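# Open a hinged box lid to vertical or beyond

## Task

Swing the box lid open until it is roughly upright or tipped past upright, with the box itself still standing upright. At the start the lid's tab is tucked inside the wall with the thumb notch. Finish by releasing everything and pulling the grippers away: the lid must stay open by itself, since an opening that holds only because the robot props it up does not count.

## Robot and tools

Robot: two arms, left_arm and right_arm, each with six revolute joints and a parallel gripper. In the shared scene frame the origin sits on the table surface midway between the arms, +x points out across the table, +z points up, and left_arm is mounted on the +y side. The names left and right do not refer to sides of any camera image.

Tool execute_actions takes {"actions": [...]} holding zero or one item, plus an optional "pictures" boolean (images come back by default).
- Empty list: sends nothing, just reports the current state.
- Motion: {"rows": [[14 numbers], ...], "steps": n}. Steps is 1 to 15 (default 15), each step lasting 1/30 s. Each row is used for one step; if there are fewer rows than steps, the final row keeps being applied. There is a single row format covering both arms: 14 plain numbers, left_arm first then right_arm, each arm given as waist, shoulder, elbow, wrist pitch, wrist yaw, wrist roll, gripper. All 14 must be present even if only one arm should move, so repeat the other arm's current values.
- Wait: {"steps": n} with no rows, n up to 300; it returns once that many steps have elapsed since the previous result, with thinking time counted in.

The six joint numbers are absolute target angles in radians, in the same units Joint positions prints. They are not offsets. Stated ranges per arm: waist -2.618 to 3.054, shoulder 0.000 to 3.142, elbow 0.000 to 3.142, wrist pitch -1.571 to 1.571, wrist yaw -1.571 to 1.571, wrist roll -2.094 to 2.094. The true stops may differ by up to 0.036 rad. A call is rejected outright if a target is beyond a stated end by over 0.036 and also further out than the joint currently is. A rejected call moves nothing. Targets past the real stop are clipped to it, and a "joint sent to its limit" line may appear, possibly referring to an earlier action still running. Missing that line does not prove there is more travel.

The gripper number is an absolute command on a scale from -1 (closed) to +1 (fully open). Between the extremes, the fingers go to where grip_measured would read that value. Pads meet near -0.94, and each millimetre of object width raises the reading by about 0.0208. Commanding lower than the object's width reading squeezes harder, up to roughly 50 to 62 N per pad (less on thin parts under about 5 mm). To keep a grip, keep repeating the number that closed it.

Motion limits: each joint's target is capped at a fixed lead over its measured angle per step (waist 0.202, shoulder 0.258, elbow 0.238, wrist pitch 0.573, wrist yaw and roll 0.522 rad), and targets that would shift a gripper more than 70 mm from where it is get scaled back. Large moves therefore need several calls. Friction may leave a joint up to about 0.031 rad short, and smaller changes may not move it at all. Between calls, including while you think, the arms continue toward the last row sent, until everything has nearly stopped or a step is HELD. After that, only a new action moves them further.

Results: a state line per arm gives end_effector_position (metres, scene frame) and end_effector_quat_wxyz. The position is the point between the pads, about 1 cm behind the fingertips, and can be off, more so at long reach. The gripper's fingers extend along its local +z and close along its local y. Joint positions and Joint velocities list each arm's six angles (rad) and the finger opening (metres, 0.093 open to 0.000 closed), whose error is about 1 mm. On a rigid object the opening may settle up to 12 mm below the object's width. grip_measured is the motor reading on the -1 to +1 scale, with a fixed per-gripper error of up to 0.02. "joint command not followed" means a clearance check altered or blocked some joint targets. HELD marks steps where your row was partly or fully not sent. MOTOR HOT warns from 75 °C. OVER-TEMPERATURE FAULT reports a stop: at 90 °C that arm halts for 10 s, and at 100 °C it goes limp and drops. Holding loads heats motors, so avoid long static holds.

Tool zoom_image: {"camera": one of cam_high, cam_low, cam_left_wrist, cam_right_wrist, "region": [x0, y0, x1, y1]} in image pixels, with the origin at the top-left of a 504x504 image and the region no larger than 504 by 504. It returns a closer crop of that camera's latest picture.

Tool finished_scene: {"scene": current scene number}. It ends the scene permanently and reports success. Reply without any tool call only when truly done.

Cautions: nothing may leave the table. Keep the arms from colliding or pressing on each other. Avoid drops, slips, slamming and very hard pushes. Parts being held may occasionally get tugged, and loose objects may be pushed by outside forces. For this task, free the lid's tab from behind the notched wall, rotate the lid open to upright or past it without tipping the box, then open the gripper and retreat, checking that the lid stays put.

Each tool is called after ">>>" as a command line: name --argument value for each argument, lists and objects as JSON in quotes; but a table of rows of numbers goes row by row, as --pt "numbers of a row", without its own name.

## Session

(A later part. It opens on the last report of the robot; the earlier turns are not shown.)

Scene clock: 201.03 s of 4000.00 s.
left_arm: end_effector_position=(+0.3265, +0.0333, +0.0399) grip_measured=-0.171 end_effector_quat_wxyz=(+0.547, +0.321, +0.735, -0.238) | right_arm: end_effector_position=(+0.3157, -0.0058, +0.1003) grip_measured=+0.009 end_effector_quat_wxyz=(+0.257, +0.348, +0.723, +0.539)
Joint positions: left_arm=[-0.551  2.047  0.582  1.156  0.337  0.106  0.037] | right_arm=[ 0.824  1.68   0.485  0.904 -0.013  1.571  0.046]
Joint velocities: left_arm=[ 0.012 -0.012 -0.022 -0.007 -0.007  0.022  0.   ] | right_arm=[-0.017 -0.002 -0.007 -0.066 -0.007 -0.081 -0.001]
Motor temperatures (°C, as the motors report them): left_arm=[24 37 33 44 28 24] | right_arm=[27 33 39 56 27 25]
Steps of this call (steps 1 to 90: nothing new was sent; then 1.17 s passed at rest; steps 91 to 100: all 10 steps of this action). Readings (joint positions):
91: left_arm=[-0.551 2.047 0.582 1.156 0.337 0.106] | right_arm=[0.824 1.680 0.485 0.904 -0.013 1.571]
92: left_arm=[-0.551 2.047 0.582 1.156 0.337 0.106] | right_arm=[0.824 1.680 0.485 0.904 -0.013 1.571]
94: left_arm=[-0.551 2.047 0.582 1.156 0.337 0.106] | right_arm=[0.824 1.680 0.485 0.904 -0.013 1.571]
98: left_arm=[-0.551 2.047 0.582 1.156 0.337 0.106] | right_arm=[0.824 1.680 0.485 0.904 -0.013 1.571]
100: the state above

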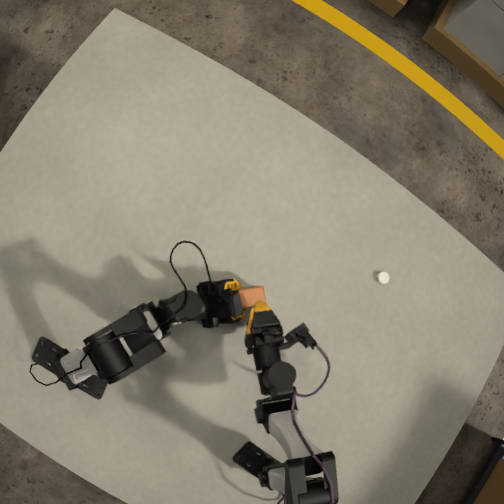

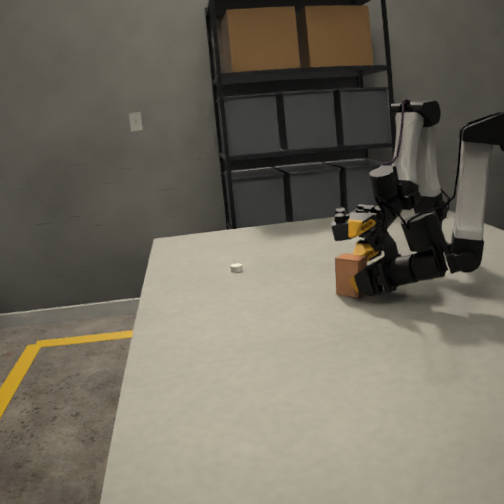

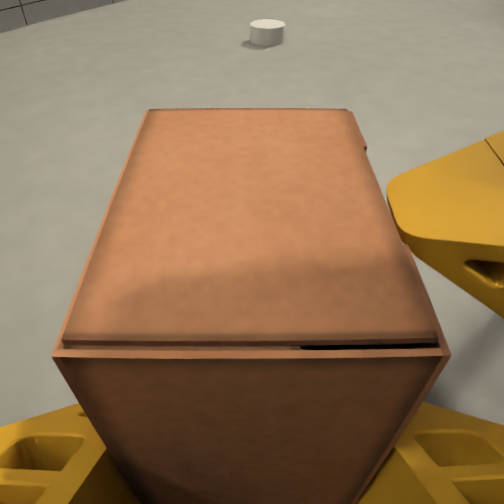

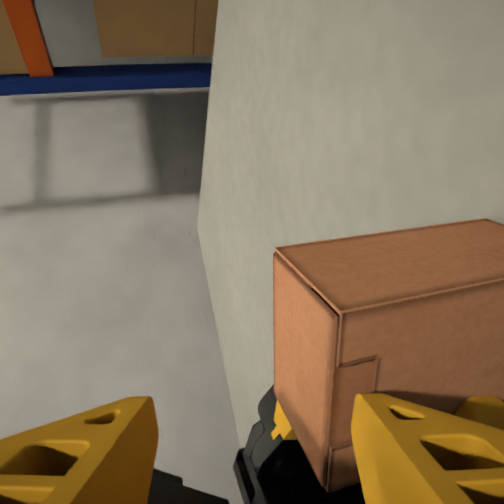

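>>> execute_actions --actions '[{"rows": [[-0.555,2.055,0.595,1.15,0.338,0.107,-0.18, 0.818,1.702,0.512,0.918,-0.008,1.575,0.01],[-0.555,2.055,0.595,1.15,0.338,0.107,-0.18, 0.818,1.705,0.515,0.918,-0.008,1.575,0.01],[-0.555,2.055,0.595,1.15,0.338,0.107,-0.18, 0.818,1.708,0.518,0.918,-0.008,1.575,0.01],[-0.555,2.055,0.595,1.15,0.338,0.107,-0.18, 0.818,1.711,0.521,0.918,-0.008,1.575,0.01],[-0.555,2.055,0.595,1.15,0.338,0.107,-0.18, 0.818,1.713,0.524,0.918,-0.008,1.575,0.01]], "steps": 15}]'

Scene clock: 212.23 s of 4000.00 s.
left_arm: end_effector_position=(+0.3265, +0.0334, +0.0399) grip_measured=-0.171 end_effector_quat_wxyz=(+0.547, +0.321, +0.735, -0.238) | right_arm: end_effector_position=(+0.3186, -0.0035, +0.0997) grip_measured=+0.009 end_effector_quat_wxyz=(+0.257, +0.348, +0.723, +0.539)
Joint positions: left_arm=[-0.551  2.047  0.582  1.156  0.337  0.106  0.037] | right_arm=[ 0.824  1.695  0.499  0.905 -0.013  1.571  0.046]
Joint velocities: left_arm=[-0.007 -0.002  0.012  0.037 -0.037  0.007  0.001] | right_arm=[ 0.007  0.012  0.002 -0.066 -0.037 -0.037  0.   ]
Motor temperatures (°C, as the motors report them): left_arm=[24 37 33 45 28 24] | right_arm=[27 33 39 56 27 25]
Steps of this call (steps 1 to 15: the robot went on to your last target; steps 16 to 90: nothing new was sent; then 7.70 s passed at rest; steps 91 to 105: all 15 steps of this action). Readings (joint positions):
91: left_arm=[-0.551 2.047 0.582 1.156 0.337 0.106] | right_arm=[0.824 1.680 0.485 0.904 -0.013 1.571]
92: left_arm=[-0.551 2.047 0.582 1.156 0.337 0.106] | right_arm=[0.824 1.680 0.485 0.904 -0.013 1.571]
94: left_arm=[-0.551 2.047 0.582 1.156 0.337 0.106] | right_arm=[0.824 1.682 0.486 0.905 -0.013 1.571]
98: left_arm=[-0.551 2.047 0.582 1.156 0.337 0.106] | right_arm=[0.824 1.695 0.498 0.905 -0.013 1.571]
105: the state above

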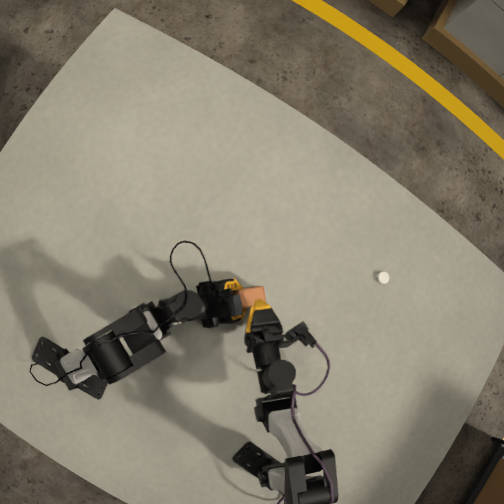

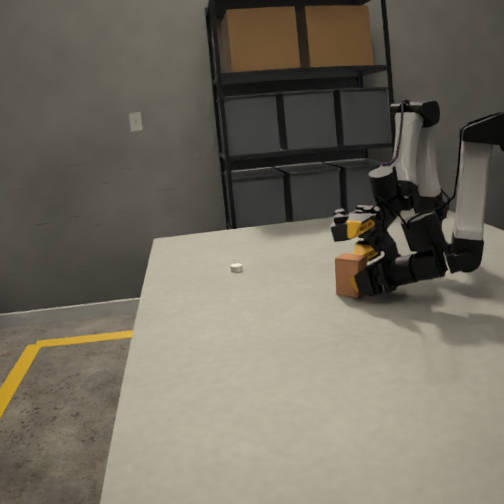

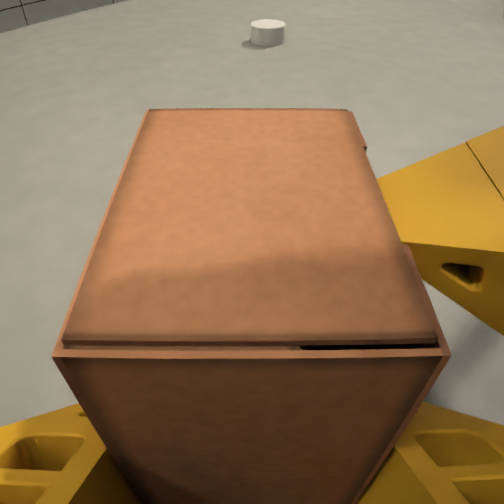

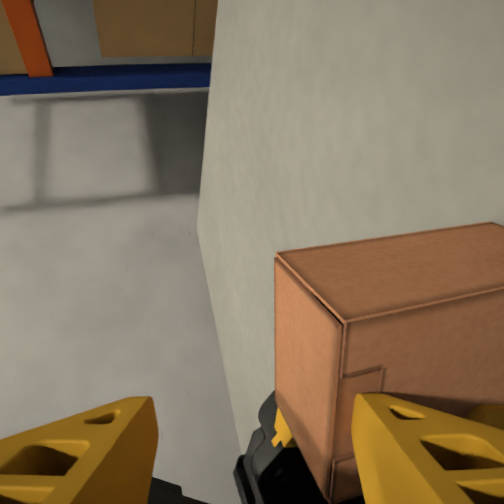

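>>> execute_actions --actions '[{"rows": [[-0.557,2.055,0.595,1.149,0.345,0.107,-0.18, 0.818,1.716,0.527,0.918,-0.008,1.575,0.01],[-0.559,2.055,0.595,1.148,0.352,0.107,-0.18, 0.818,1.719,0.530,0.918,-0.008,1.575,0.01],[-0.560,2.055,0.595,1.147,0.358,0.107,-0.18, 0.818,1.722,0.533,0.918,-0.008,1.575,0.01],[-0.561,2.055,0.595,1.146,0.362,0.107,-0.18, 0.818,1.724,0.536,0.918,-0.008,1.575,0.01]], "steps": 12}]'

Scene clock: 215.73 s of 4000.00 s.
left_arm: end_effector_position=(+0.3263, +0.0332, +0.0398) grip_measured=-0.171 end_effector_quat_wxyz=(+0.547, +0.321, +0.735, -0.239) | right_arm: end_effector_position=(+0.3200, -0.0024, +0.0986) grip_measured=+0.009 end_effector_quat_wxyz=(+0.256, +0.348, +0.723, +0.538)
Joint positions: left_arm=[-0.551  2.047  0.582  1.156  0.338  0.106  0.037] | right_arm=[ 0.824  1.704  0.506  0.905 -0.013  1.571  0.046]
Joint velocities: left_arm=[ 0.007 -0.017 -0.022 -0.022  0.007  0.007 -0.001] | right_arm=[ 0.017 -0.017 -0.002  0.051 -0.037 -0.081 -0.001]
Motor temperatures (°C, as the motors report them): left_arm=[24 37 33 45 28 24] | right_arm=[27 33 39 56 27 25]
Steps of this call (steps 1 to 15: the robot went on to your last target; steps 16 to 90: nothing new was sent; then 0.10 s passed at rest; steps 91 to 102: all 12 steps of this action). Readings (joint positions):
91: left_arm=[-0.551 2.047 0.582 1.156 0.337 0.106] | right_arm=[0.824 1.695 0.499 0.905 -0.013 1.571]
92: left_arm=[-0.551 2.047 0.582 1.156 0.337 0.106] | right_arm=[0.824 1.695 0.499 0.905 -0.013 1.571]
94: left_arm=[-0.551 2.047 0.582 1.156 0.338 0.106] | right_arm=[0.824 1.696 0.499 0.905 -0.013 1.571]
98: left_arm=[-0.551 2.047 0.582 1.156 0.338 0.106] | right_arm=[0.824 1.703 0.505 0.905 -0.013 1.571]
102: the state above

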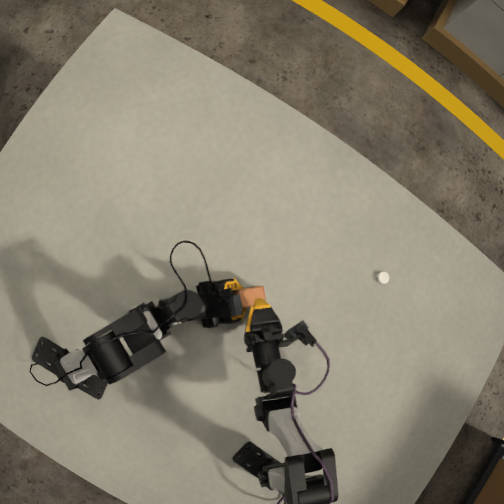

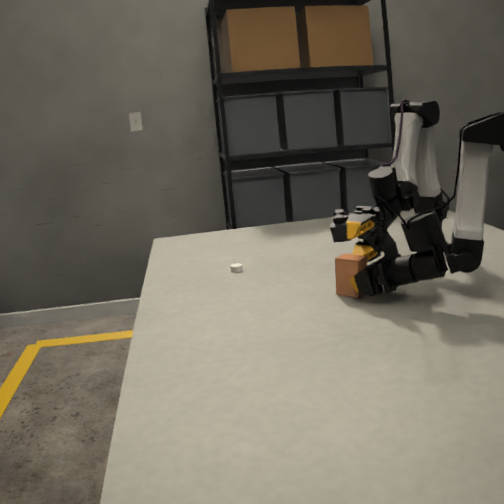

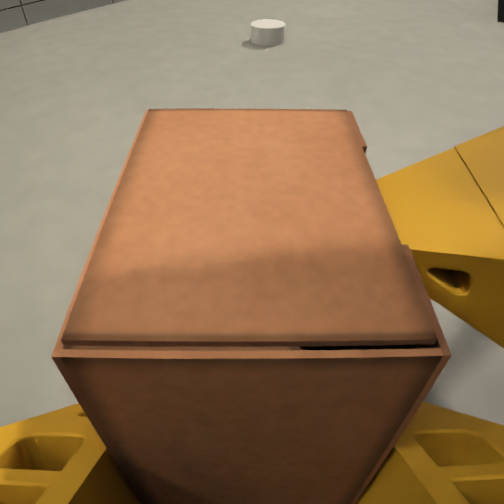

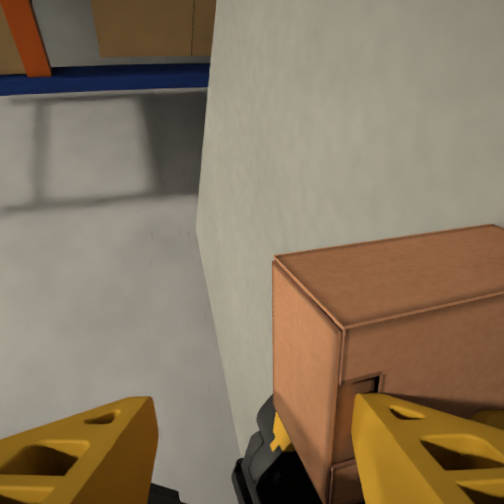

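>>> execute_actions --actions '[{"rows": [[-0.561,2.055,0.595,1.146,0.362,0.107,-0.18, 0.818,1.724,0.536,0.918,-0.008,1.575,-0.01],[-0.561,2.055,0.595,1.146,0.362,0.107,-0.18, 0.818,1.724,0.536,0.918,-0.008,1.575,-0.03],[-0.561,2.055,0.595,1.146,0.362,0.107,-0.18, 0.818,1.724,0.536,0.918,-0.008,1.575,-0.05],[-0.561,2.055,0.595,1.146,0.362,0.107,-0.18, 0.818,1.724,0.536,0.918,-0.008,1.575,-0.07],[-0.561,2.055,0.595,1.146,0.362,0.107,-0.18, 0.818,1.724,0.536,0.918,-0.008,1.575,-0.09],[-0.561,2.055,0.595,1.146,0.362,0.107,-0.18, 0.818,1.724,0.536,0.918,-0.008,1.575,-0.11],[-0.561,2.055,0.595,1.146,0.362,0.107,-0.18, 0.818,1.724,0.536,0.918,-0.008,1.575,-0.13],[-0.561,2.055,0.595,1.146,0.362,0.107,-0.18, 0.818,1.724,0.536,0.918,-0.008,1.575,-0.15],[-0.561,2.055,0.595,1.146,0.362,0.107,-0.18, 0.818,1.724,0.536,0.918,-0.008,1.575,-0.17],[-0.561,2.055,0.595,1.146,0.362,0.107,-0.18, 0.818,1.724,0.536,0.918,-0.008,1.575,-0.19],[-0.561,2.055,0.595,1.146,0.362,0.107,-0.18, 0.818,1.724,0.536,0.918,-0.008,1.575,-0.21],[-0.561,2.055,0.595,1.146,0.362,0.107,-0.18, 0.818,1.724,0.536,0.918,-0.008,1.575,-0.23],[-0.561,2.055,0.595,1.146,0.362,0.107,-0.18, 0.818,1.724,0.536,0.918,-0.008,1.575,-0.25]], "steps": 15}]'

Scene clock: 223.03 s of 4000.00 s.
left_arm: end_effector_position=(+0.3263, +0.0332, +0.0398) grip_measured=-0.171 end_effector_quat_wxyz=(+0.547, +0.321, +0.735, -0.239) | right_arm: end_effector_position=(+0.3200, -0.0024, +0.0985) grip_measured=-0.248 end_effector_quat_wxyz=(+0.256, +0.348, +0.724, +0.538)
Joint positions: left_arm=[-0.551  2.047  0.582  1.156  0.338  0.106  0.037] | right_arm=[ 0.824  1.704  0.506  0.905 -0.013  1.571  0.033]
Joint velocities: left_arm=[ 0.002  0.007  0.017 -0.066 -0.081  0.037  0.   ] | right_arm=[-0.007 -0.012 -0.017  0.037  0.037  0.037 -0.001]
Motor temperatures (°C, as the motors report them): left_arm=[24 37 33 45 28 24] | right_arm=[27 33 40 56 27 25]
Steps of this call (steps 1 to 15: the robot went on to your last target; steps 16 to 90: nothing new was sent; then 3.80 s passed at rest; steps 91 to 105: all 15 steps of this action). Readings (joint positions):
91: left_arm=[-0.551 2.047 0.582 1.156 0.338 0.106] | right_arm=[0.824 1.704 0.506 0.905 -0.013 1.571]
92: left_arm=[-0.551 2.047 0.582 1.156 0.338 0.106] | right_arm=[0.824 1.704 0.506 0.905 -0.013 1.571]
94: left_arm=[-0.551 2.047 0.582 1.156 0.338 0.106] | right_arm=[0.824 1.704 0.506 0.905 -0.013 1.571]
98: left_arm=[-0.551 2.047 0.582 1.156 0.338 0.106] | right_arm=[0.824 1.704 0.506 0.905 -0.013 1.571]
105: the state above

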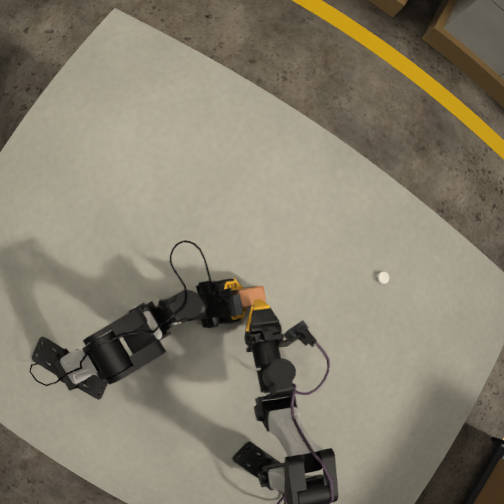

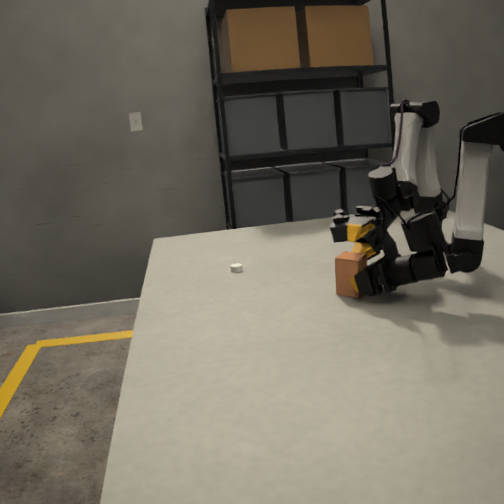

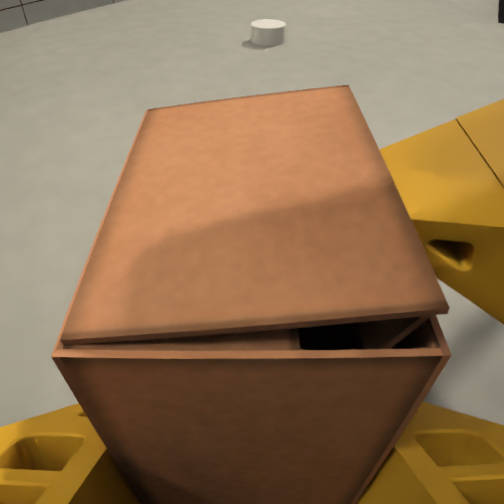

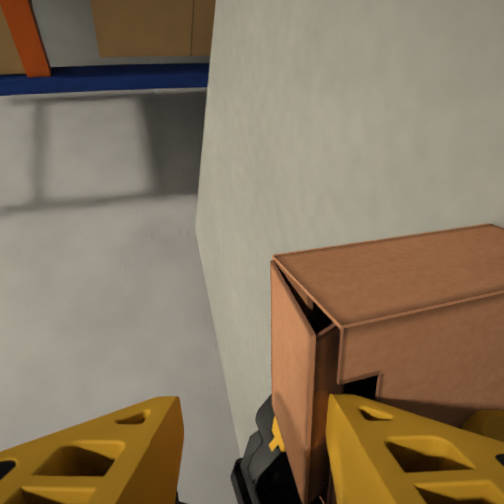

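>>> execute_actions --actions '[{"rows": [[-0.561,2.055,0.595,1.146,0.362,0.107,-0.18, 0.818,1.724,0.537,0.918,-0.008,1.575,-0.27],[-0.561,2.055,0.595,1.146,0.362,0.107,-0.18, 0.818,1.724,0.538,0.918,-0.008,1.575,-0.29],[-0.561,2.055,0.595,1.146,0.362,0.107,-0.18, 0.818,1.724,0.539,0.918,-0.008,1.575,-0.31],[-0.561,2.055,0.595,1.146,0.362,0.107,-0.18, 0.818,1.724,0.540,0.918,-0.008,1.575,-0.33],[-0.561,2.055,0.595,1.146,0.362,0.107,-0.18, 0.818,1.724,0.541,0.918,-0.008,1.575,-0.35],[-0.561,2.055,0.595,1.146,0.362,0.107,-0.18, 0.818,1.724,0.542,0.918,-0.008,1.575,-0.37],[-0.561,2.055,0.595,1.146,0.362,0.107,-0.18, 0.818,1.724,0.543,0.918,-0.008,1.575,-0.39],[-0.561,2.055,0.595,1.146,0.362,0.107,-0.18, 0.818,1.724,0.544,0.918,-0.008,1.575,-0.41],[-0.561,2.055,0.595,1.146,0.362,0.107,-0.18, 0.818,1.724,0.545,0.918,-0.008,1.575,-0.43],[-0.561,2.055,0.595,1.146,0.362,0.107,-0.18, 0.818,1.724,0.546,0.918,-0.008,1.575,-0.45],[-0.561,2.055,0.595,1.146,0.362,0.107,-0.18, 0.818,1.724,0.547,0.918,-0.008,1.575,-0.47],[-0.561,2.055,0.595,1.146,0.362,0.107,-0.18, 0.818,1.724,0.548,0.918,-0.008,1.575,-0.49],[-0.561,2.055,0.595,1.146,0.362,0.107,-0.18, 0.818,1.724,0.548,0.918,-0.008,1.575,-0.50]], "steps": 15}]'

Scene clock: 230.97 s of 4000.00 s.
left_arm: end_effector_position=(+0.3266, +0.0334, +0.0398) grip_measured=-0.171 end_effector_quat_wxyz=(+0.547, +0.320, +0.736, -0.239) | right_arm: end_effector_position=(+0.3207, -0.0019, +0.0997) grip_measured=-0.498 end_effector_quat_wxyz=(+0.257, +0.348, +0.723, +0.539)
Joint positions: left_arm=[-0.551  2.047  0.582  1.156  0.336  0.103  0.037] | right_arm=[ 0.824  1.704  0.509  0.905 -0.013  1.571  0.021]
Joint velocities: left_arm=[-0.017 -0.002  0.002 -0.007 -0.022 -0.007 -0.001] | right_arm=[-0.007 -0.002  0.076 -0.022 -0.007 -0.081 -0.001]
Motor temperatures (°C, as the motors report them): left_arm=[24 37 33 45 28 24] | right_arm=[27 33 40 57 27 25]
Steps of this call (steps 1 to 15: the robot went on to your last target; steps 16 to 90: nothing new was sent; then 4.43 s passed at rest; steps 91 to 105: all 15 steps of this action). Readings (joint positions):
91: left_arm=[-0.551 2.047 0.582 1.156 0.338 0.106] | right_arm=[0.824 1.704 0.506 0.905 -0.013 1.571]
92: left_arm=[-0.551 2.047 0.582 1.156 0.338 0.105] | right_arm=[0.824 1.704 0.506 0.905 -0.013 1.571]
94: left_arm=[-0.551 2.047 0.582 1.156 0.338 0.105] | right_arm=[0.824 1.704 0.506 0.905 -0.013 1.571]
98: left_arm=[-0.551 2.047 0.582 1.156 0.337 0.104] | right_arm=[0.824 1.704 0.506 0.905 -0.013 1.571]
105: the state above

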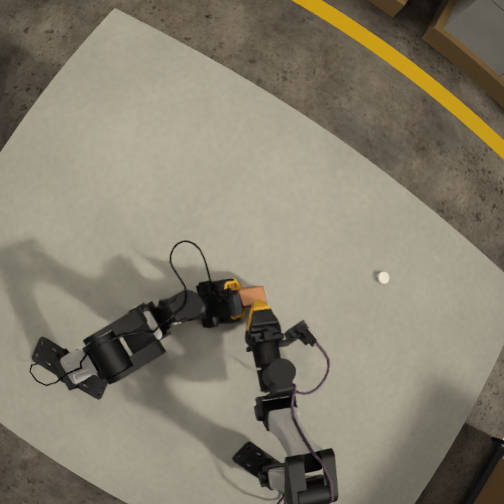

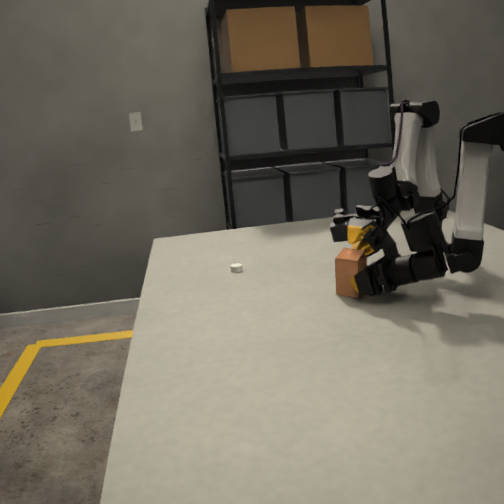

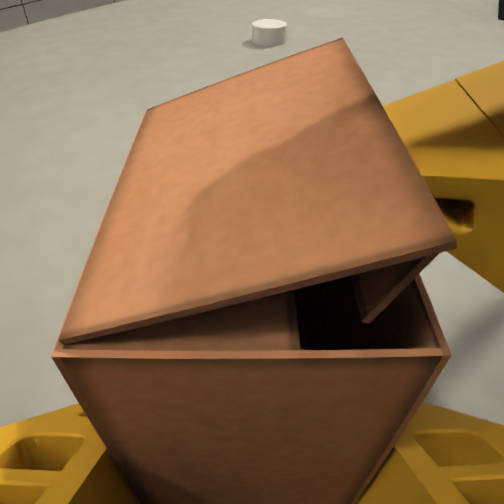

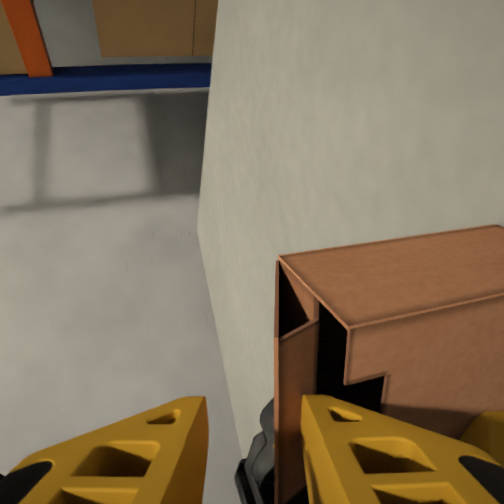

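>>> execute_actions --actions '[{"rows": [[-0.561,2.055,0.595,1.146,0.360,0.107,-0.18, 0.818,1.705,0.548,0.918,-0.008,1.575,-0.50],[-0.561,2.055,0.595,1.146,0.358,0.107,-0.18, 0.818,1.690,0.549,0.918,-0.008,1.575,-0.50],[-0.560,2.055,0.595,1.146,0.356,0.107,-0.18, 0.818,1.686,0.550,0.918,-0.008,1.575,-0.49],[-0.560,2.055,0.595,1.146,0.354,0.107,-0.18, 0.818,1.683,0.551,0.918,-0.008,1.575,-0.47],[-0.559,2.055,0.595,1.146,0.352,0.107,-0.18, 0.818,1.680,0.552,0.918,-0.008,1.575,-0.44],[-0.559,2.055,0.595,1.146,0.350,0.107,-0.18, 0.818,1.677,0.553,0.918,-0.008,1.575,-0.41],[-0.558,2.055,0.595,1.146,0.350,0.107,-0.18, 0.818,1.674,0.554,0.918,-0.008,1.575,-0.38],[-0.558,2.055,0.595,1.146,0.350,0.107,-0.18, 0.818,1.671,0.555,0.918,-0.008,1.575,-0.34],[-0.558,2.055,0.595,1.146,0.350,0.107,-0.18, 0.818,1.668,0.556,0.918,-0.008,1.575,-0.30],[-0.558,2.055,0.595,1.146,0.350,0.107,-0.18, 0.818,1.665,0.557,0.918,-0.008,1.575,-0.26],[-0.558,2.055,0.595,1.146,0.350,0.107,-0.18, 0.818,1.663,0.557,0.918,-0.008,1.575,-0.22],[-0.558,2.055,0.595,1.146,0.350,0.107,-0.18, 0.818,1.663,0.557,0.918,-0.008,1.575,-0.18],[-0.558,2.055,0.595,1.146,0.350,0.107,-0.18, 0.818,1.663,0.557,0.918,-0.008,1.575,-0.14],[-0.558,2.055,0.595,1.146,0.350,0.107,-0.18, 0.818,1.663,0.557,0.918,-0.008,1.575,-0.11]], "steps": 15}]'

Scene clock: 262.13 s of 4000.00 s.
left_arm: end_effector_position=(+0.3260, +0.0328, +0.0398) grip_measured=-0.171 end_effector_quat_wxyz=(+0.546, +0.321, +0.735, -0.241) | right_arm: end_effector_position=(+0.3250, +0.0015, +0.1168) grip_measured=-0.115 end_effector_quat_wxyz=(+0.264, +0.342, +0.711, +0.554)
Joint positions: left_arm=[-0.551  2.047  0.582  1.155  0.341  0.103  0.037] | right_arm=[ 0.824  1.682  0.529  0.905 -0.013  1.571  0.04 ]
Joint velocities: left_arm=[-0.017 -0.012  0.012 -0.022 -0.081 -0.007  0.   ] | right_arm=[-0.012 -0.017  0.085 -0.022 -0.007 -0.022  0.007]
Motor temperatures (°C, as the motors report them): left_arm=[24 37 33 45 28 24] | right_arm=[27 33 41 58 27 25]
Steps of this call (steps 1 to 30: the robot went on to your last target; steps 31 to 90: nothing new was sent; then 27.67 s passed at rest; steps 91 to 105: all 15 steps of this action). Readings (joint positions):
91: left_arm=[-0.551 2.047 0.582 1.156 0.336 0.103] | right_arm=[0.824 1.704 0.520 0.905 -0.013 1.571]
92: left_arm=[-0.551 2.047 0.582 1.156 0.336 0.103] | right_arm=[0.824 1.704 0.520 0.905 -0.013 1.571]
94: left_arm=[-0.551 2.047 0.582 1.156 0.336 0.103] | right_arm=[0.824 1.704 0.520 0.905 -0.013 1.571]
98: left_arm=[-0.551 2.047 0.582 1.156 0.339 0.103] | right_arm=[0.824 1.701 0.520 0.905 -0.013 1.571]
105: the state above

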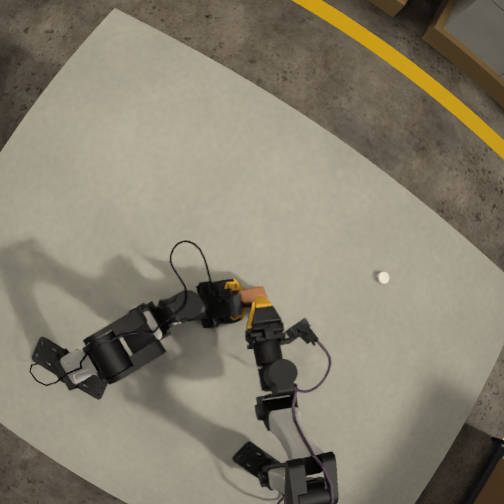

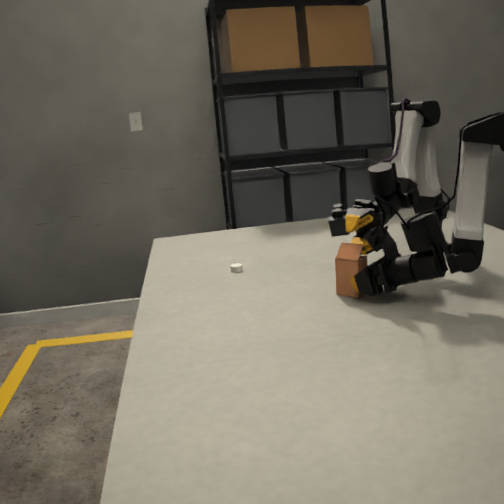

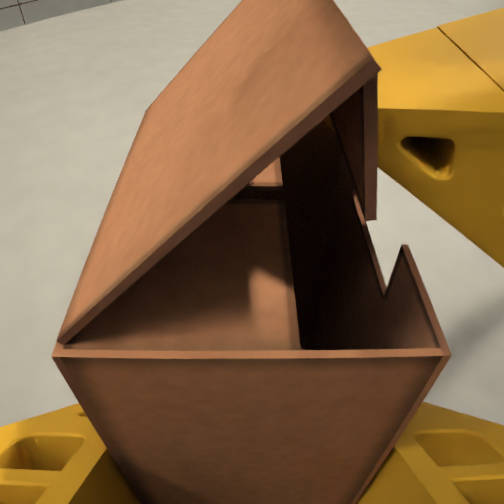

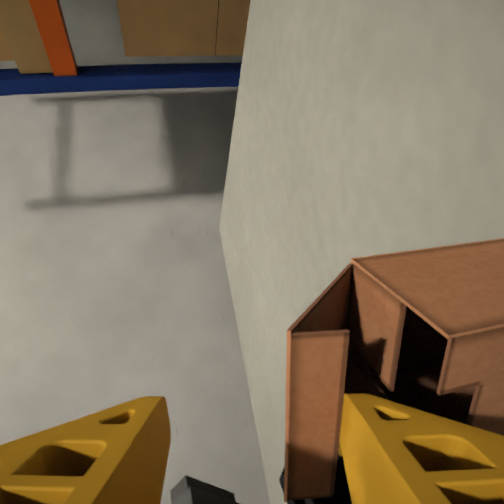

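>>> execute_actions --actions '[{"rows": [[-0.557,2.055,0.595,1.148,0.348,0.107,-0.18, 0.818,1.665,0.560,0.918,-0.008,1.575,-0.08],[-0.557,2.055,0.595,1.148,0.348,0.107,-0.18, 0.818,1.667,0.563,0.918,-0.008,1.575,-0.05],[-0.556,2.055,0.595,1.148,0.346,0.107,-0.18, 0.818,1.669,0.566,0.918,-0.008,1.575,-0.02],[-0.556,2.055,0.595,1.148,0.346,0.107,-0.18, 0.818,1.671,0.569,0.918,-0.008,1.575,0.01],[-0.555,2.055,0.595,1.148,0.345,0.107,-0.18, 0.818,1.673,0.572,0.918,-0.008,1.575,0.04],[-0.555,2.055,0.595,1.148,0.345,0.107,-0.18, 0.818,1.675,0.575,0.918,-0.008,1.575,0.07],[-0.555,2.055,0.595,1.148,0.345,0.107,-0.18, 0.818,1.678,0.578,0.918,-0.008,1.575,0.10],[-0.555,2.055,0.595,1.148,0.345,0.107,-0.18, 0.818,1.681,0.581,0.918,-0.008,1.575,0.13],[-0.555,2.055,0.595,1.148,0.345,0.107,-0.18, 0.818,1.684,0.584,0.918,-0.008,1.575,0.16],[-0.555,2.055,0.595,1.148,0.345,0.107,-0.18, 0.818,1.687,0.587,0.918,-0.008,1.575,0.19],[-0.555,2.055,0.595,1.148,0.345,0.107,-0.18, 0.818,1.690,0.590,0.918,-0.008,1.575,0.22],[-0.555,2.055,0.595,1.148,0.345,0.107,-0.18, 0.818,1.692,0.593,0.918,-0.008,1.575,0.25],[-0.555,2.055,0.595,1.148,0.345,0.107,-0.18, 0.818,1.694,0.596,0.918,-0.008,1.575,0.28],[-0.555,2.055,0.595,1.148,0.345,0.107,-0.18, 0.818,1.696,0.598,0.918,-0.008,1.575,0.30]], "steps": 15}]'

Scene clock: 276.93 s of 4000.00 s.
left_arm: end_effector_position=(+0.3259, +0.0328, +0.0398) grip_measured=-0.171 end_effector_quat_wxyz=(+0.546, +0.321, +0.735, -0.241) | right_arm: end_effector_position=(+0.3332, +0.0079, +0.1332) grip_measured=+0.296 end_effector_quat_wxyz=(+0.271, +0.336, +0.700, +0.569)
Joint positions: left_arm=[-0.551  2.047  0.582  1.155  0.342  0.103  0.037] | right_arm=[ 0.824  1.682  0.57   0.905 -0.013  1.571  0.059]
Joint velocities: left_arm=[-0.007  0.002 -0.017 -0.081 -0.037  0.051 -0.   ] | right_arm=[ 0.007  0.002  0.061 -0.007 -0.037  0.066  0.005]
Motor temperatures (°C, as the motors report them): left_arm=[24 37 33 45 28 24] | right_arm=[27 35 41 58 27 25]
Steps of this call (steps 1 to 15: the robot went on to your last target; steps 16 to 90: nothing new was sent; then 11.30 s passed at rest; steps 91 to 105: all 15 steps of this action). Readings (joint positions):
91: left_arm=[-0.551 2.047 0.582 1.155 0.342 0.103] | right_arm=[0.824 1.682 0.532 0.905 -0.013 1.571]
92: left_arm=[-0.551 2.047 0.582 1.155 0.342 0.103] | right_arm=[0.824 1.682 0.532 0.905 -0.013 1.571]
94: left_arm=[-0.551 2.047 0.582 1.155 0.342 0.103] | right_arm=[0.824 1.682 0.532 0.905 -0.013 1.571]
98: left_arm=[-0.551 2.047 0.582 1.155 0.342 0.103] | right_arm=[0.824 1.682 0.548 0.905 -0.013 1.571]
105: the state above

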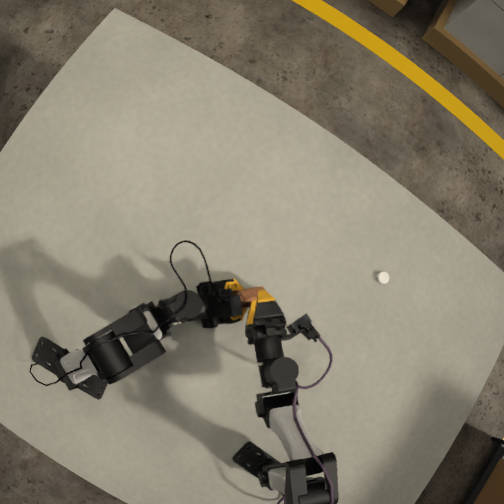

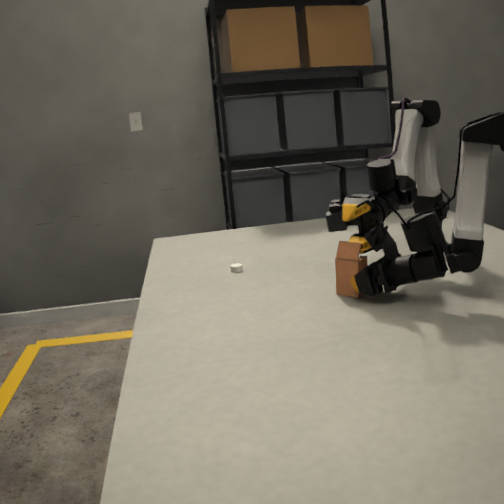

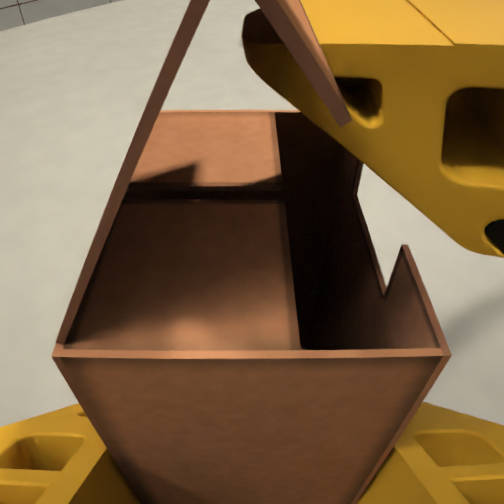

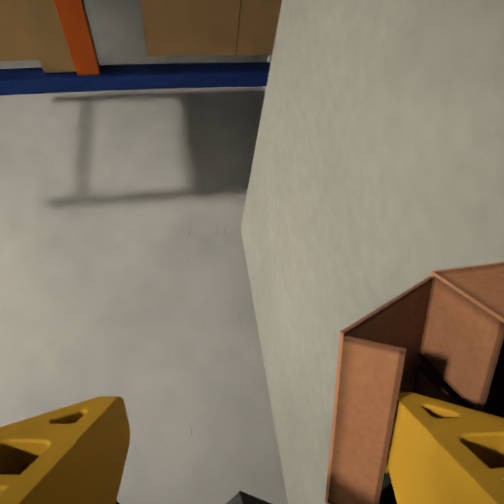

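>>> execute_actions --actions '[{"rows": [[-0.555,2.055,0.595,1.148,0.345,0.107,-0.18, 0.818,1.701,0.603,0.918,-0.008,1.575,0.30],[-0.555,2.055,0.595,1.148,0.345,0.107,-0.18, 0.818,1.707,0.610,0.918,-0.008,1.575,0.30],[-0.555,2.055,0.595,1.148,0.345,0.107,-0.18, 0.818,1.713,0.617,0.918,-0.008,1.575,0.30],[-0.555,2.055,0.595,1.148,0.345,0.107,-0.18, 0.818,1.719,0.624,0.918,-0.008,1.575,0.30],[-0.555,2.055,0.595,1.148,0.345,0.107,-0.18, 0.818,1.725,0.631,0.918,-0.008,1.575,0.30],[-0.555,2.055,0.595,1.148,0.345,0.107,-0.18, 0.818,1.731,0.638,0.918,-0.008,1.575,0.30],[-0.555,2.055,0.595,1.148,0.345,0.107,-0.18, 0.818,1.737,0.645,0.918,-0.008,1.575,0.30],[-0.555,2.055,0.595,1.148,0.345,0.107,-0.18, 0.818,1.743,0.652,0.918,-0.008,1.575,0.30],[-0.555,2.055,0.595,1.148,0.345,0.107,-0.18, 0.818,1.749,0.659,0.918,-0.008,1.575,0.30],[-0.555,2.055,0.595,1.148,0.345,0.107,-0.18, 0.818,1.755,0.666,0.918,-0.008,1.575,0.30],[-0.555,2.055,0.595,1.148,0.345,0.107,-0.18, 0.818,1.761,0.673,0.918,-0.008,1.575,0.30],[-0.555,2.055,0.595,1.148,0.345,0.107,-0.18, 0.818,1.767,0.680,0.918,-0.008,1.575,0.30],[-0.555,2.055,0.595,1.148,0.345,0.107,-0.18, 0.818,1.773,0.687,0.918,-0.008,1.575,0.30],[-0.555,2.055,0.595,1.148,0.345,0.107,-0.18, 0.818,1.779,0.694,0.918,-0.008,1.575,0.30],[-0.555,2.055,0.595,1.148,0.345,0.107,-0.18, 0.818,1.785,0.700,0.918,-0.008,1.575,0.30]], "steps": 15}]'

Scene clock: 284.67 s of 4000.00 s.
left_arm: end_effector_position=(+0.3259, +0.0328, +0.0398) grip_measured=-0.171 end_effector_quat_wxyz=(+0.546, +0.321, +0.735, -0.241) | right_arm: end_effector_position=(+0.3520, +0.0226, +0.1375) grip_measured=+0.299 end_effector_quat_wxyz=(+0.274, +0.334, +0.694, +0.575)
Joint positions: left_arm=[-0.551  2.047  0.582  1.155  0.342  0.103  0.037] | right_arm=[ 0.824  1.757  0.663  0.905 -0.013  1.571  0.06 ]
Joint velocities: left_arm=[ 0.022 -0.012 -0.022  0.051  0.051 -0.066  0.   ] | right_arm=[ 0.007  0.168  0.203 -0.022 -0.022  0.007 -0.   ]
Motor temperatures (°C, as the motors report them): left_arm=[24 37 33 46 28 24] | right_arm=[27 35 41 58 27 25]
Steps of this call (steps 1 to 15: the robot went on to your last target; steps 16 to 90: nothing new was sent; then 4.23 s passed at rest; steps 91 to 105: all 15 steps of this action). Readings (joint positions):
91: left_arm=[-0.551 2.047 0.582 1.155 0.342 0.103] | right_arm=[0.824 1.682 0.573 0.905 -0.013 1.571]
92: left_arm=[-0.551 2.047 0.582 1.155 0.342 0.103] | right_arm=[0.824 1.682 0.573 0.905 -0.013 1.571]
94: left_arm=[-0.551 2.047 0.582 1.155 0.342 0.103] | right_arm=[0.824 1.688 0.582 0.905 -0.013 1.571]
98: left_arm=[-0.551 2.047 0.582 1.155 0.342 0.103] | right_arm=[0.824 1.715 0.615 0.905 -0.013 1.571]
105: the state above

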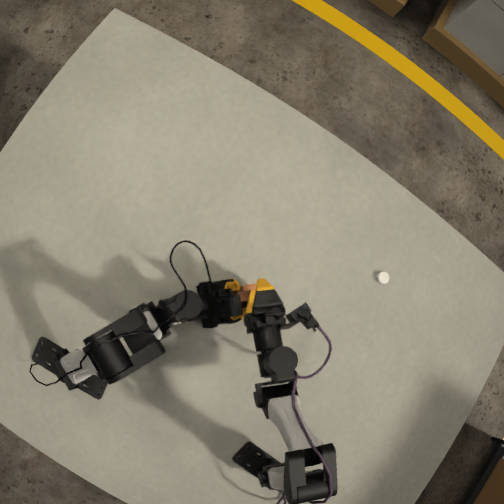

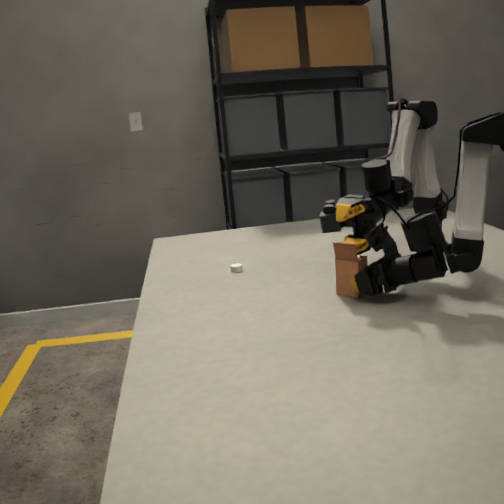

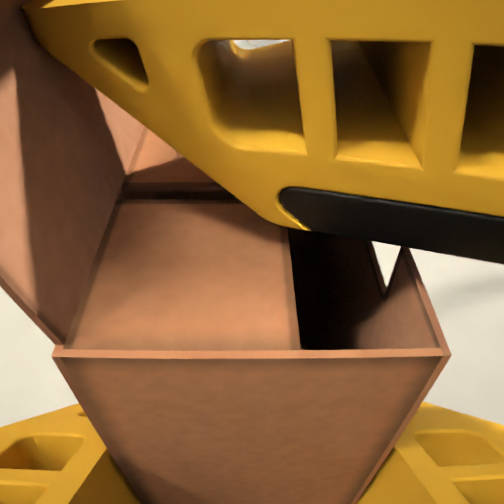

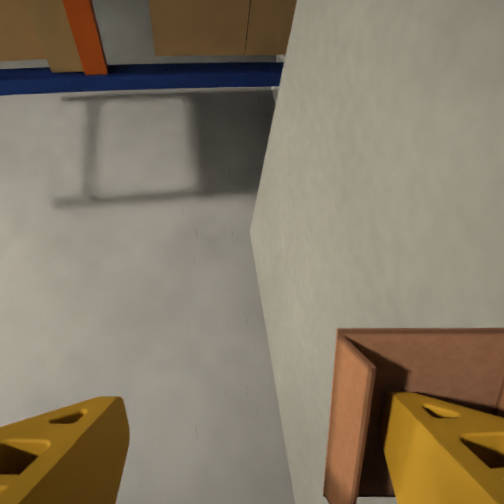

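>>> execute_actions --actions '[{"rows": [[-0.555,2.055,0.595,1.148,0.345,0.107,-0.18, 0.818,1.787,0.704,0.918,-0.008,1.575,0.30],[-0.555,2.055,0.595,1.148,0.345,0.107,-0.18, 0.818,1.790,0.709,0.918,-0.008,1.575,0.30],[-0.555,2.055,0.595,1.148,0.345,0.107,-0.18, 0.818,1.793,0.714,0.918,-0.008,1.575,0.30],[-0.555,2.055,0.595,1.148,0.345,0.107,-0.18, 0.818,1.796,0.719,0.918,-0.008,1.575,0.30],[-0.555,2.055,0.595,1.148,0.345,0.107,-0.18, 0.818,1.799,0.724,0.918,-0.008,1.575,0.30],[-0.555,2.055,0.595,1.148,0.345,0.107,-0.18, 0.818,1.802,0.729,0.918,-0.008,1.575,0.30],[-0.555,2.055,0.595,1.148,0.345,0.107,-0.18, 0.818,1.804,0.734,0.918,-0.008,1.575,0.30],[-0.555,2.055,0.595,1.148,0.345,0.107,-0.18, 0.818,1.806,0.739,0.918,-0.008,1.575,0.30],[-0.555,2.055,0.595,1.148,0.345,0.107,-0.18, 0.818,1.808,0.743,0.918,-0.008,1.575,0.30]], "steps": 14}]'

Scene clock: 293.43 s of 4000.00 s.
left_arm: end_effector_position=(+0.3259, +0.0328, +0.0398) grip_measured=-0.171 end_effector_quat_wxyz=(+0.546, +0.321, +0.735, -0.241) | right_arm: end_effector_position=(+0.3624, +0.0308, +0.1436) grip_measured=+0.299 end_effector_quat_wxyz=(+0.278, +0.331, +0.689, +0.582)
Joint positions: left_arm=[-0.551  2.047  0.582  1.155  0.342  0.103  0.037] | right_arm=[ 0.824  1.79   0.716  0.905 -0.013  1.571  0.06 ]
Joint velocities: left_arm=[-0.007  0.002 -0.002 -0.007 -0.066  0.007 -0.001] | right_arm=[ 0.007  0.002  0.002 -0.066 -0.022 -0.037 -0.   ]
Motor temperatures (°C, as the motors report them): left_arm=[24 37 33 46 28 24] | right_arm=[27 35 42 59 27 25]
Steps of this call (steps 1 to 30: the robot went on to your last target; steps 31 to 90: nothing new was sent; then 5.30 s passed at rest; steps 91 to 104: all 14 steps of this action). Readings (joint positions):
91: left_arm=[-0.551 2.047 0.582 1.155 0.342 0.103] | right_arm=[0.824 1.767 0.674 0.905 -0.013 1.571]
92: left_arm=[-0.551 2.047 0.582 1.155 0.342 0.103] | right_arm=[0.824 1.767 0.674 0.905 -0.013 1.571]
94: left_arm=[-0.551 2.047 0.582 1.155 0.342 0.103] | right_arm=[0.824 1.770 0.680 0.905 -0.013 1.571]
98: left_arm=[-0.551 2.047 0.582 1.155 0.342 0.103] | right_arm=[0.824 1.784 0.705 0.905 -0.013 1.571]
104: the state above

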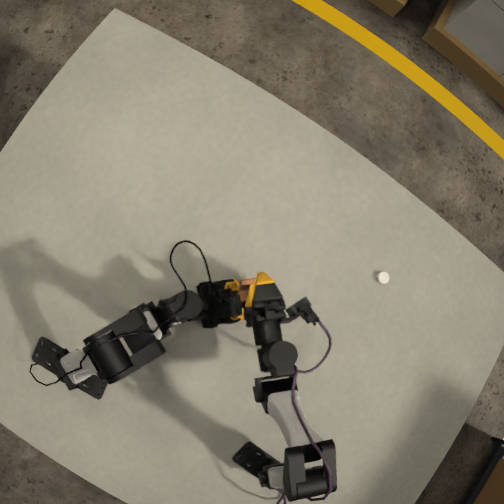

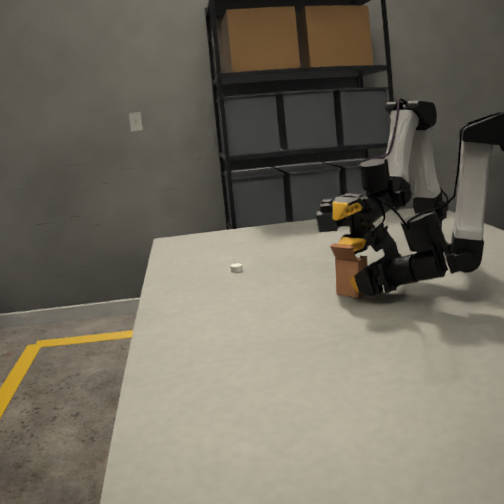

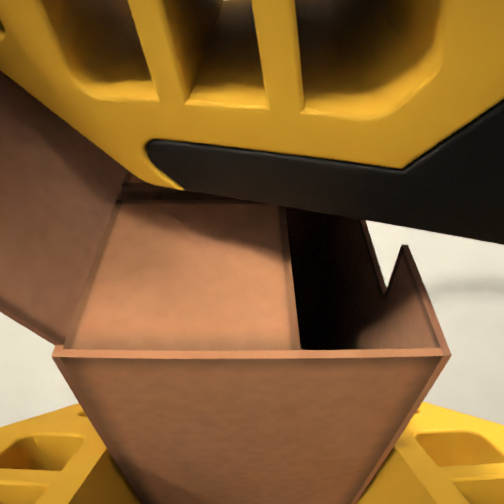

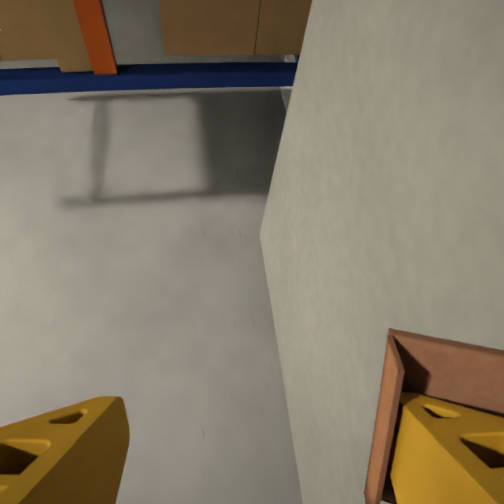

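>>> execute_actions --actions '[{"rows": [[-0.555,2.055,0.595,1.148,0.345,0.107,-0.18, 0.818,1.790,0.710,0.918,-0.008,1.575,0.30],[-0.555,2.055,0.595,1.148,0.345,0.107,-0.18, 0.818,1.776,0.690,0.918,-0.008,1.575,0.30],[-0.555,2.055,0.595,1.148,0.345,0.107,-0.18, 0.818,1.768,0.680,0.918,-0.008,1.575,0.30],[-0.555,2.055,0.595,1.148,0.345,0.107,-0.18, 0.818,1.758,0.669,0.918,-0.008,1.575,0.30],[-0.555,2.055,0.595,1.148,0.345,0.107,-0.18, 0.818,1.747,0.657,0.918,-0.008,1.575,0.30],[-0.555,2.055,0.595,1.148,0.345,0.107,-0.18, 0.818,1.735,0.644,0.918,-0.008,1.575,0.30],[-0.555,2.055,0.595,1.148,0.345,0.107,-0.18, 0.818,1.722,0.631,0.918,-0.008,1.575,0.30],[-0.555,2.055,0.595,1.148,0.345,0.107,-0.18, 0.818,1.709,0.618,0.918,-0.008,1.575,0.30],[-0.555,2.055,0.595,1.148,0.345,0.107,-0.18, 0.818,1.696,0.605,0.918,-0.008,1.575,0.30],[-0.555,2.055,0.595,1.148,0.345,0.107,-0.18, 0.818,1.683,0.592,0.918,-0.008,1.575,0.30],[-0.555,2.055,0.595,1.148,0.345,0.107,-0.18, 0.818,1.670,0.579,0.918,-0.008,1.575,0.30],[-0.555,2.055,0.595,1.148,0.345,0.107,-0.18, 0.818,1.657,0.566,0.918,-0.008,1.575,0.30],[-0.555,2.055,0.595,1.148,0.345,0.107,-0.18, 0.818,1.644,0.553,0.918,-0.008,1.575,0.30],[-0.555,2.055,0.595,1.148,0.345,0.107,-0.18, 0.818,1.631,0.540,0.918,-0.008,1.575,0.30],[-0.555,2.055,0.595,1.148,0.345,0.107,-0.18, 0.818,1.618,0.527,0.918,-0.008,1.575,0.30]], "steps": 15}]'

Scene clock: 304.23 s of 4000.00 s.
left_arm: end_effector_position=(+0.3259, +0.0328, +0.0398) grip_measured=-0.171 end_effector_quat_wxyz=(+0.546, +0.321, +0.735, -0.241) | right_arm: end_effector_position=(+0.3332, +0.0079, +0.1447) grip_measured=+0.299 end_effector_quat_wxyz=(+0.276, +0.332, +0.692, +0.579)
Joint positions: left_arm=[-0.551  2.047  0.582  1.155  0.342  0.103  0.037] | right_arm=[ 0.824  1.658  0.573  0.906 -0.013  1.571  0.06 ]
Joint velocities: left_arm=[ 0.002  0.002 -0.012 -0.037  0.037  0.037 -0.   ] | right_arm=[-0.012 -0.383 -0.364  0.051  0.037 -0.037 -0.   ]
Motor temperatures (°C, as the motors report them): left_arm=[24 37 33 46 28 24] | right_arm=[27 35 42 59 27 25]
Steps of this call (steps 1 to 15: the robot went on to your last target; steps 16 to 90: nothing new was sent; then 7.30 s passed at rest; steps 91 to 105: all 15 steps of this action). Readings (joint positions):
91: left_arm=[-0.551 2.047 0.582 1.155 0.342 0.103] | right_arm=[0.824 1.790 0.716 0.905 -0.013 1.571]
92: left_arm=[-0.551 2.047 0.582 1.155 0.342 0.103] | right_arm=[0.824 1.790 0.716 0.905 -0.013 1.571]
94: left_arm=[-0.551 2.047 0.582 1.155 0.342 0.103] | right_arm=[0.824 1.788 0.713 0.906 -0.013 1.571]
98: left_arm=[-0.551 2.047 0.582 1.155 0.342 0.103] | right_arm=[0.824 1.751 0.664 0.906 -0.013 1.571]
105: the state above

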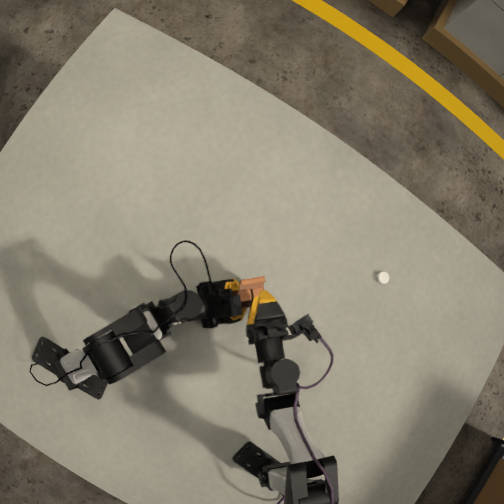

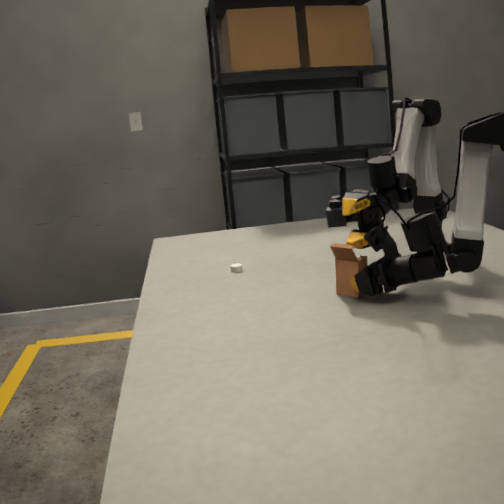

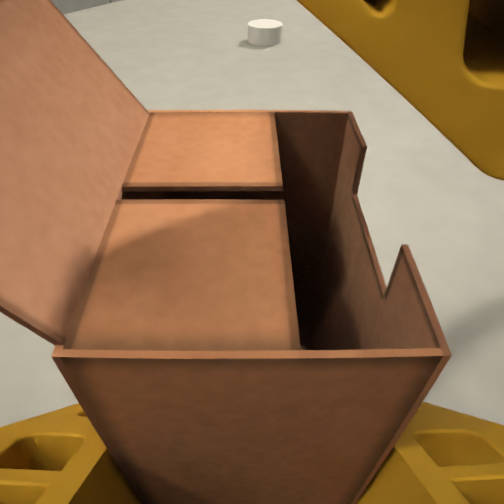

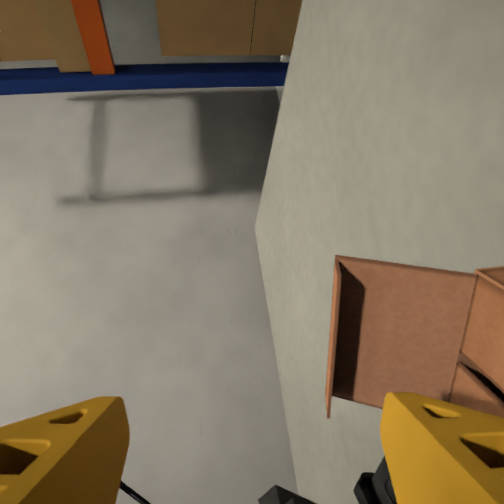

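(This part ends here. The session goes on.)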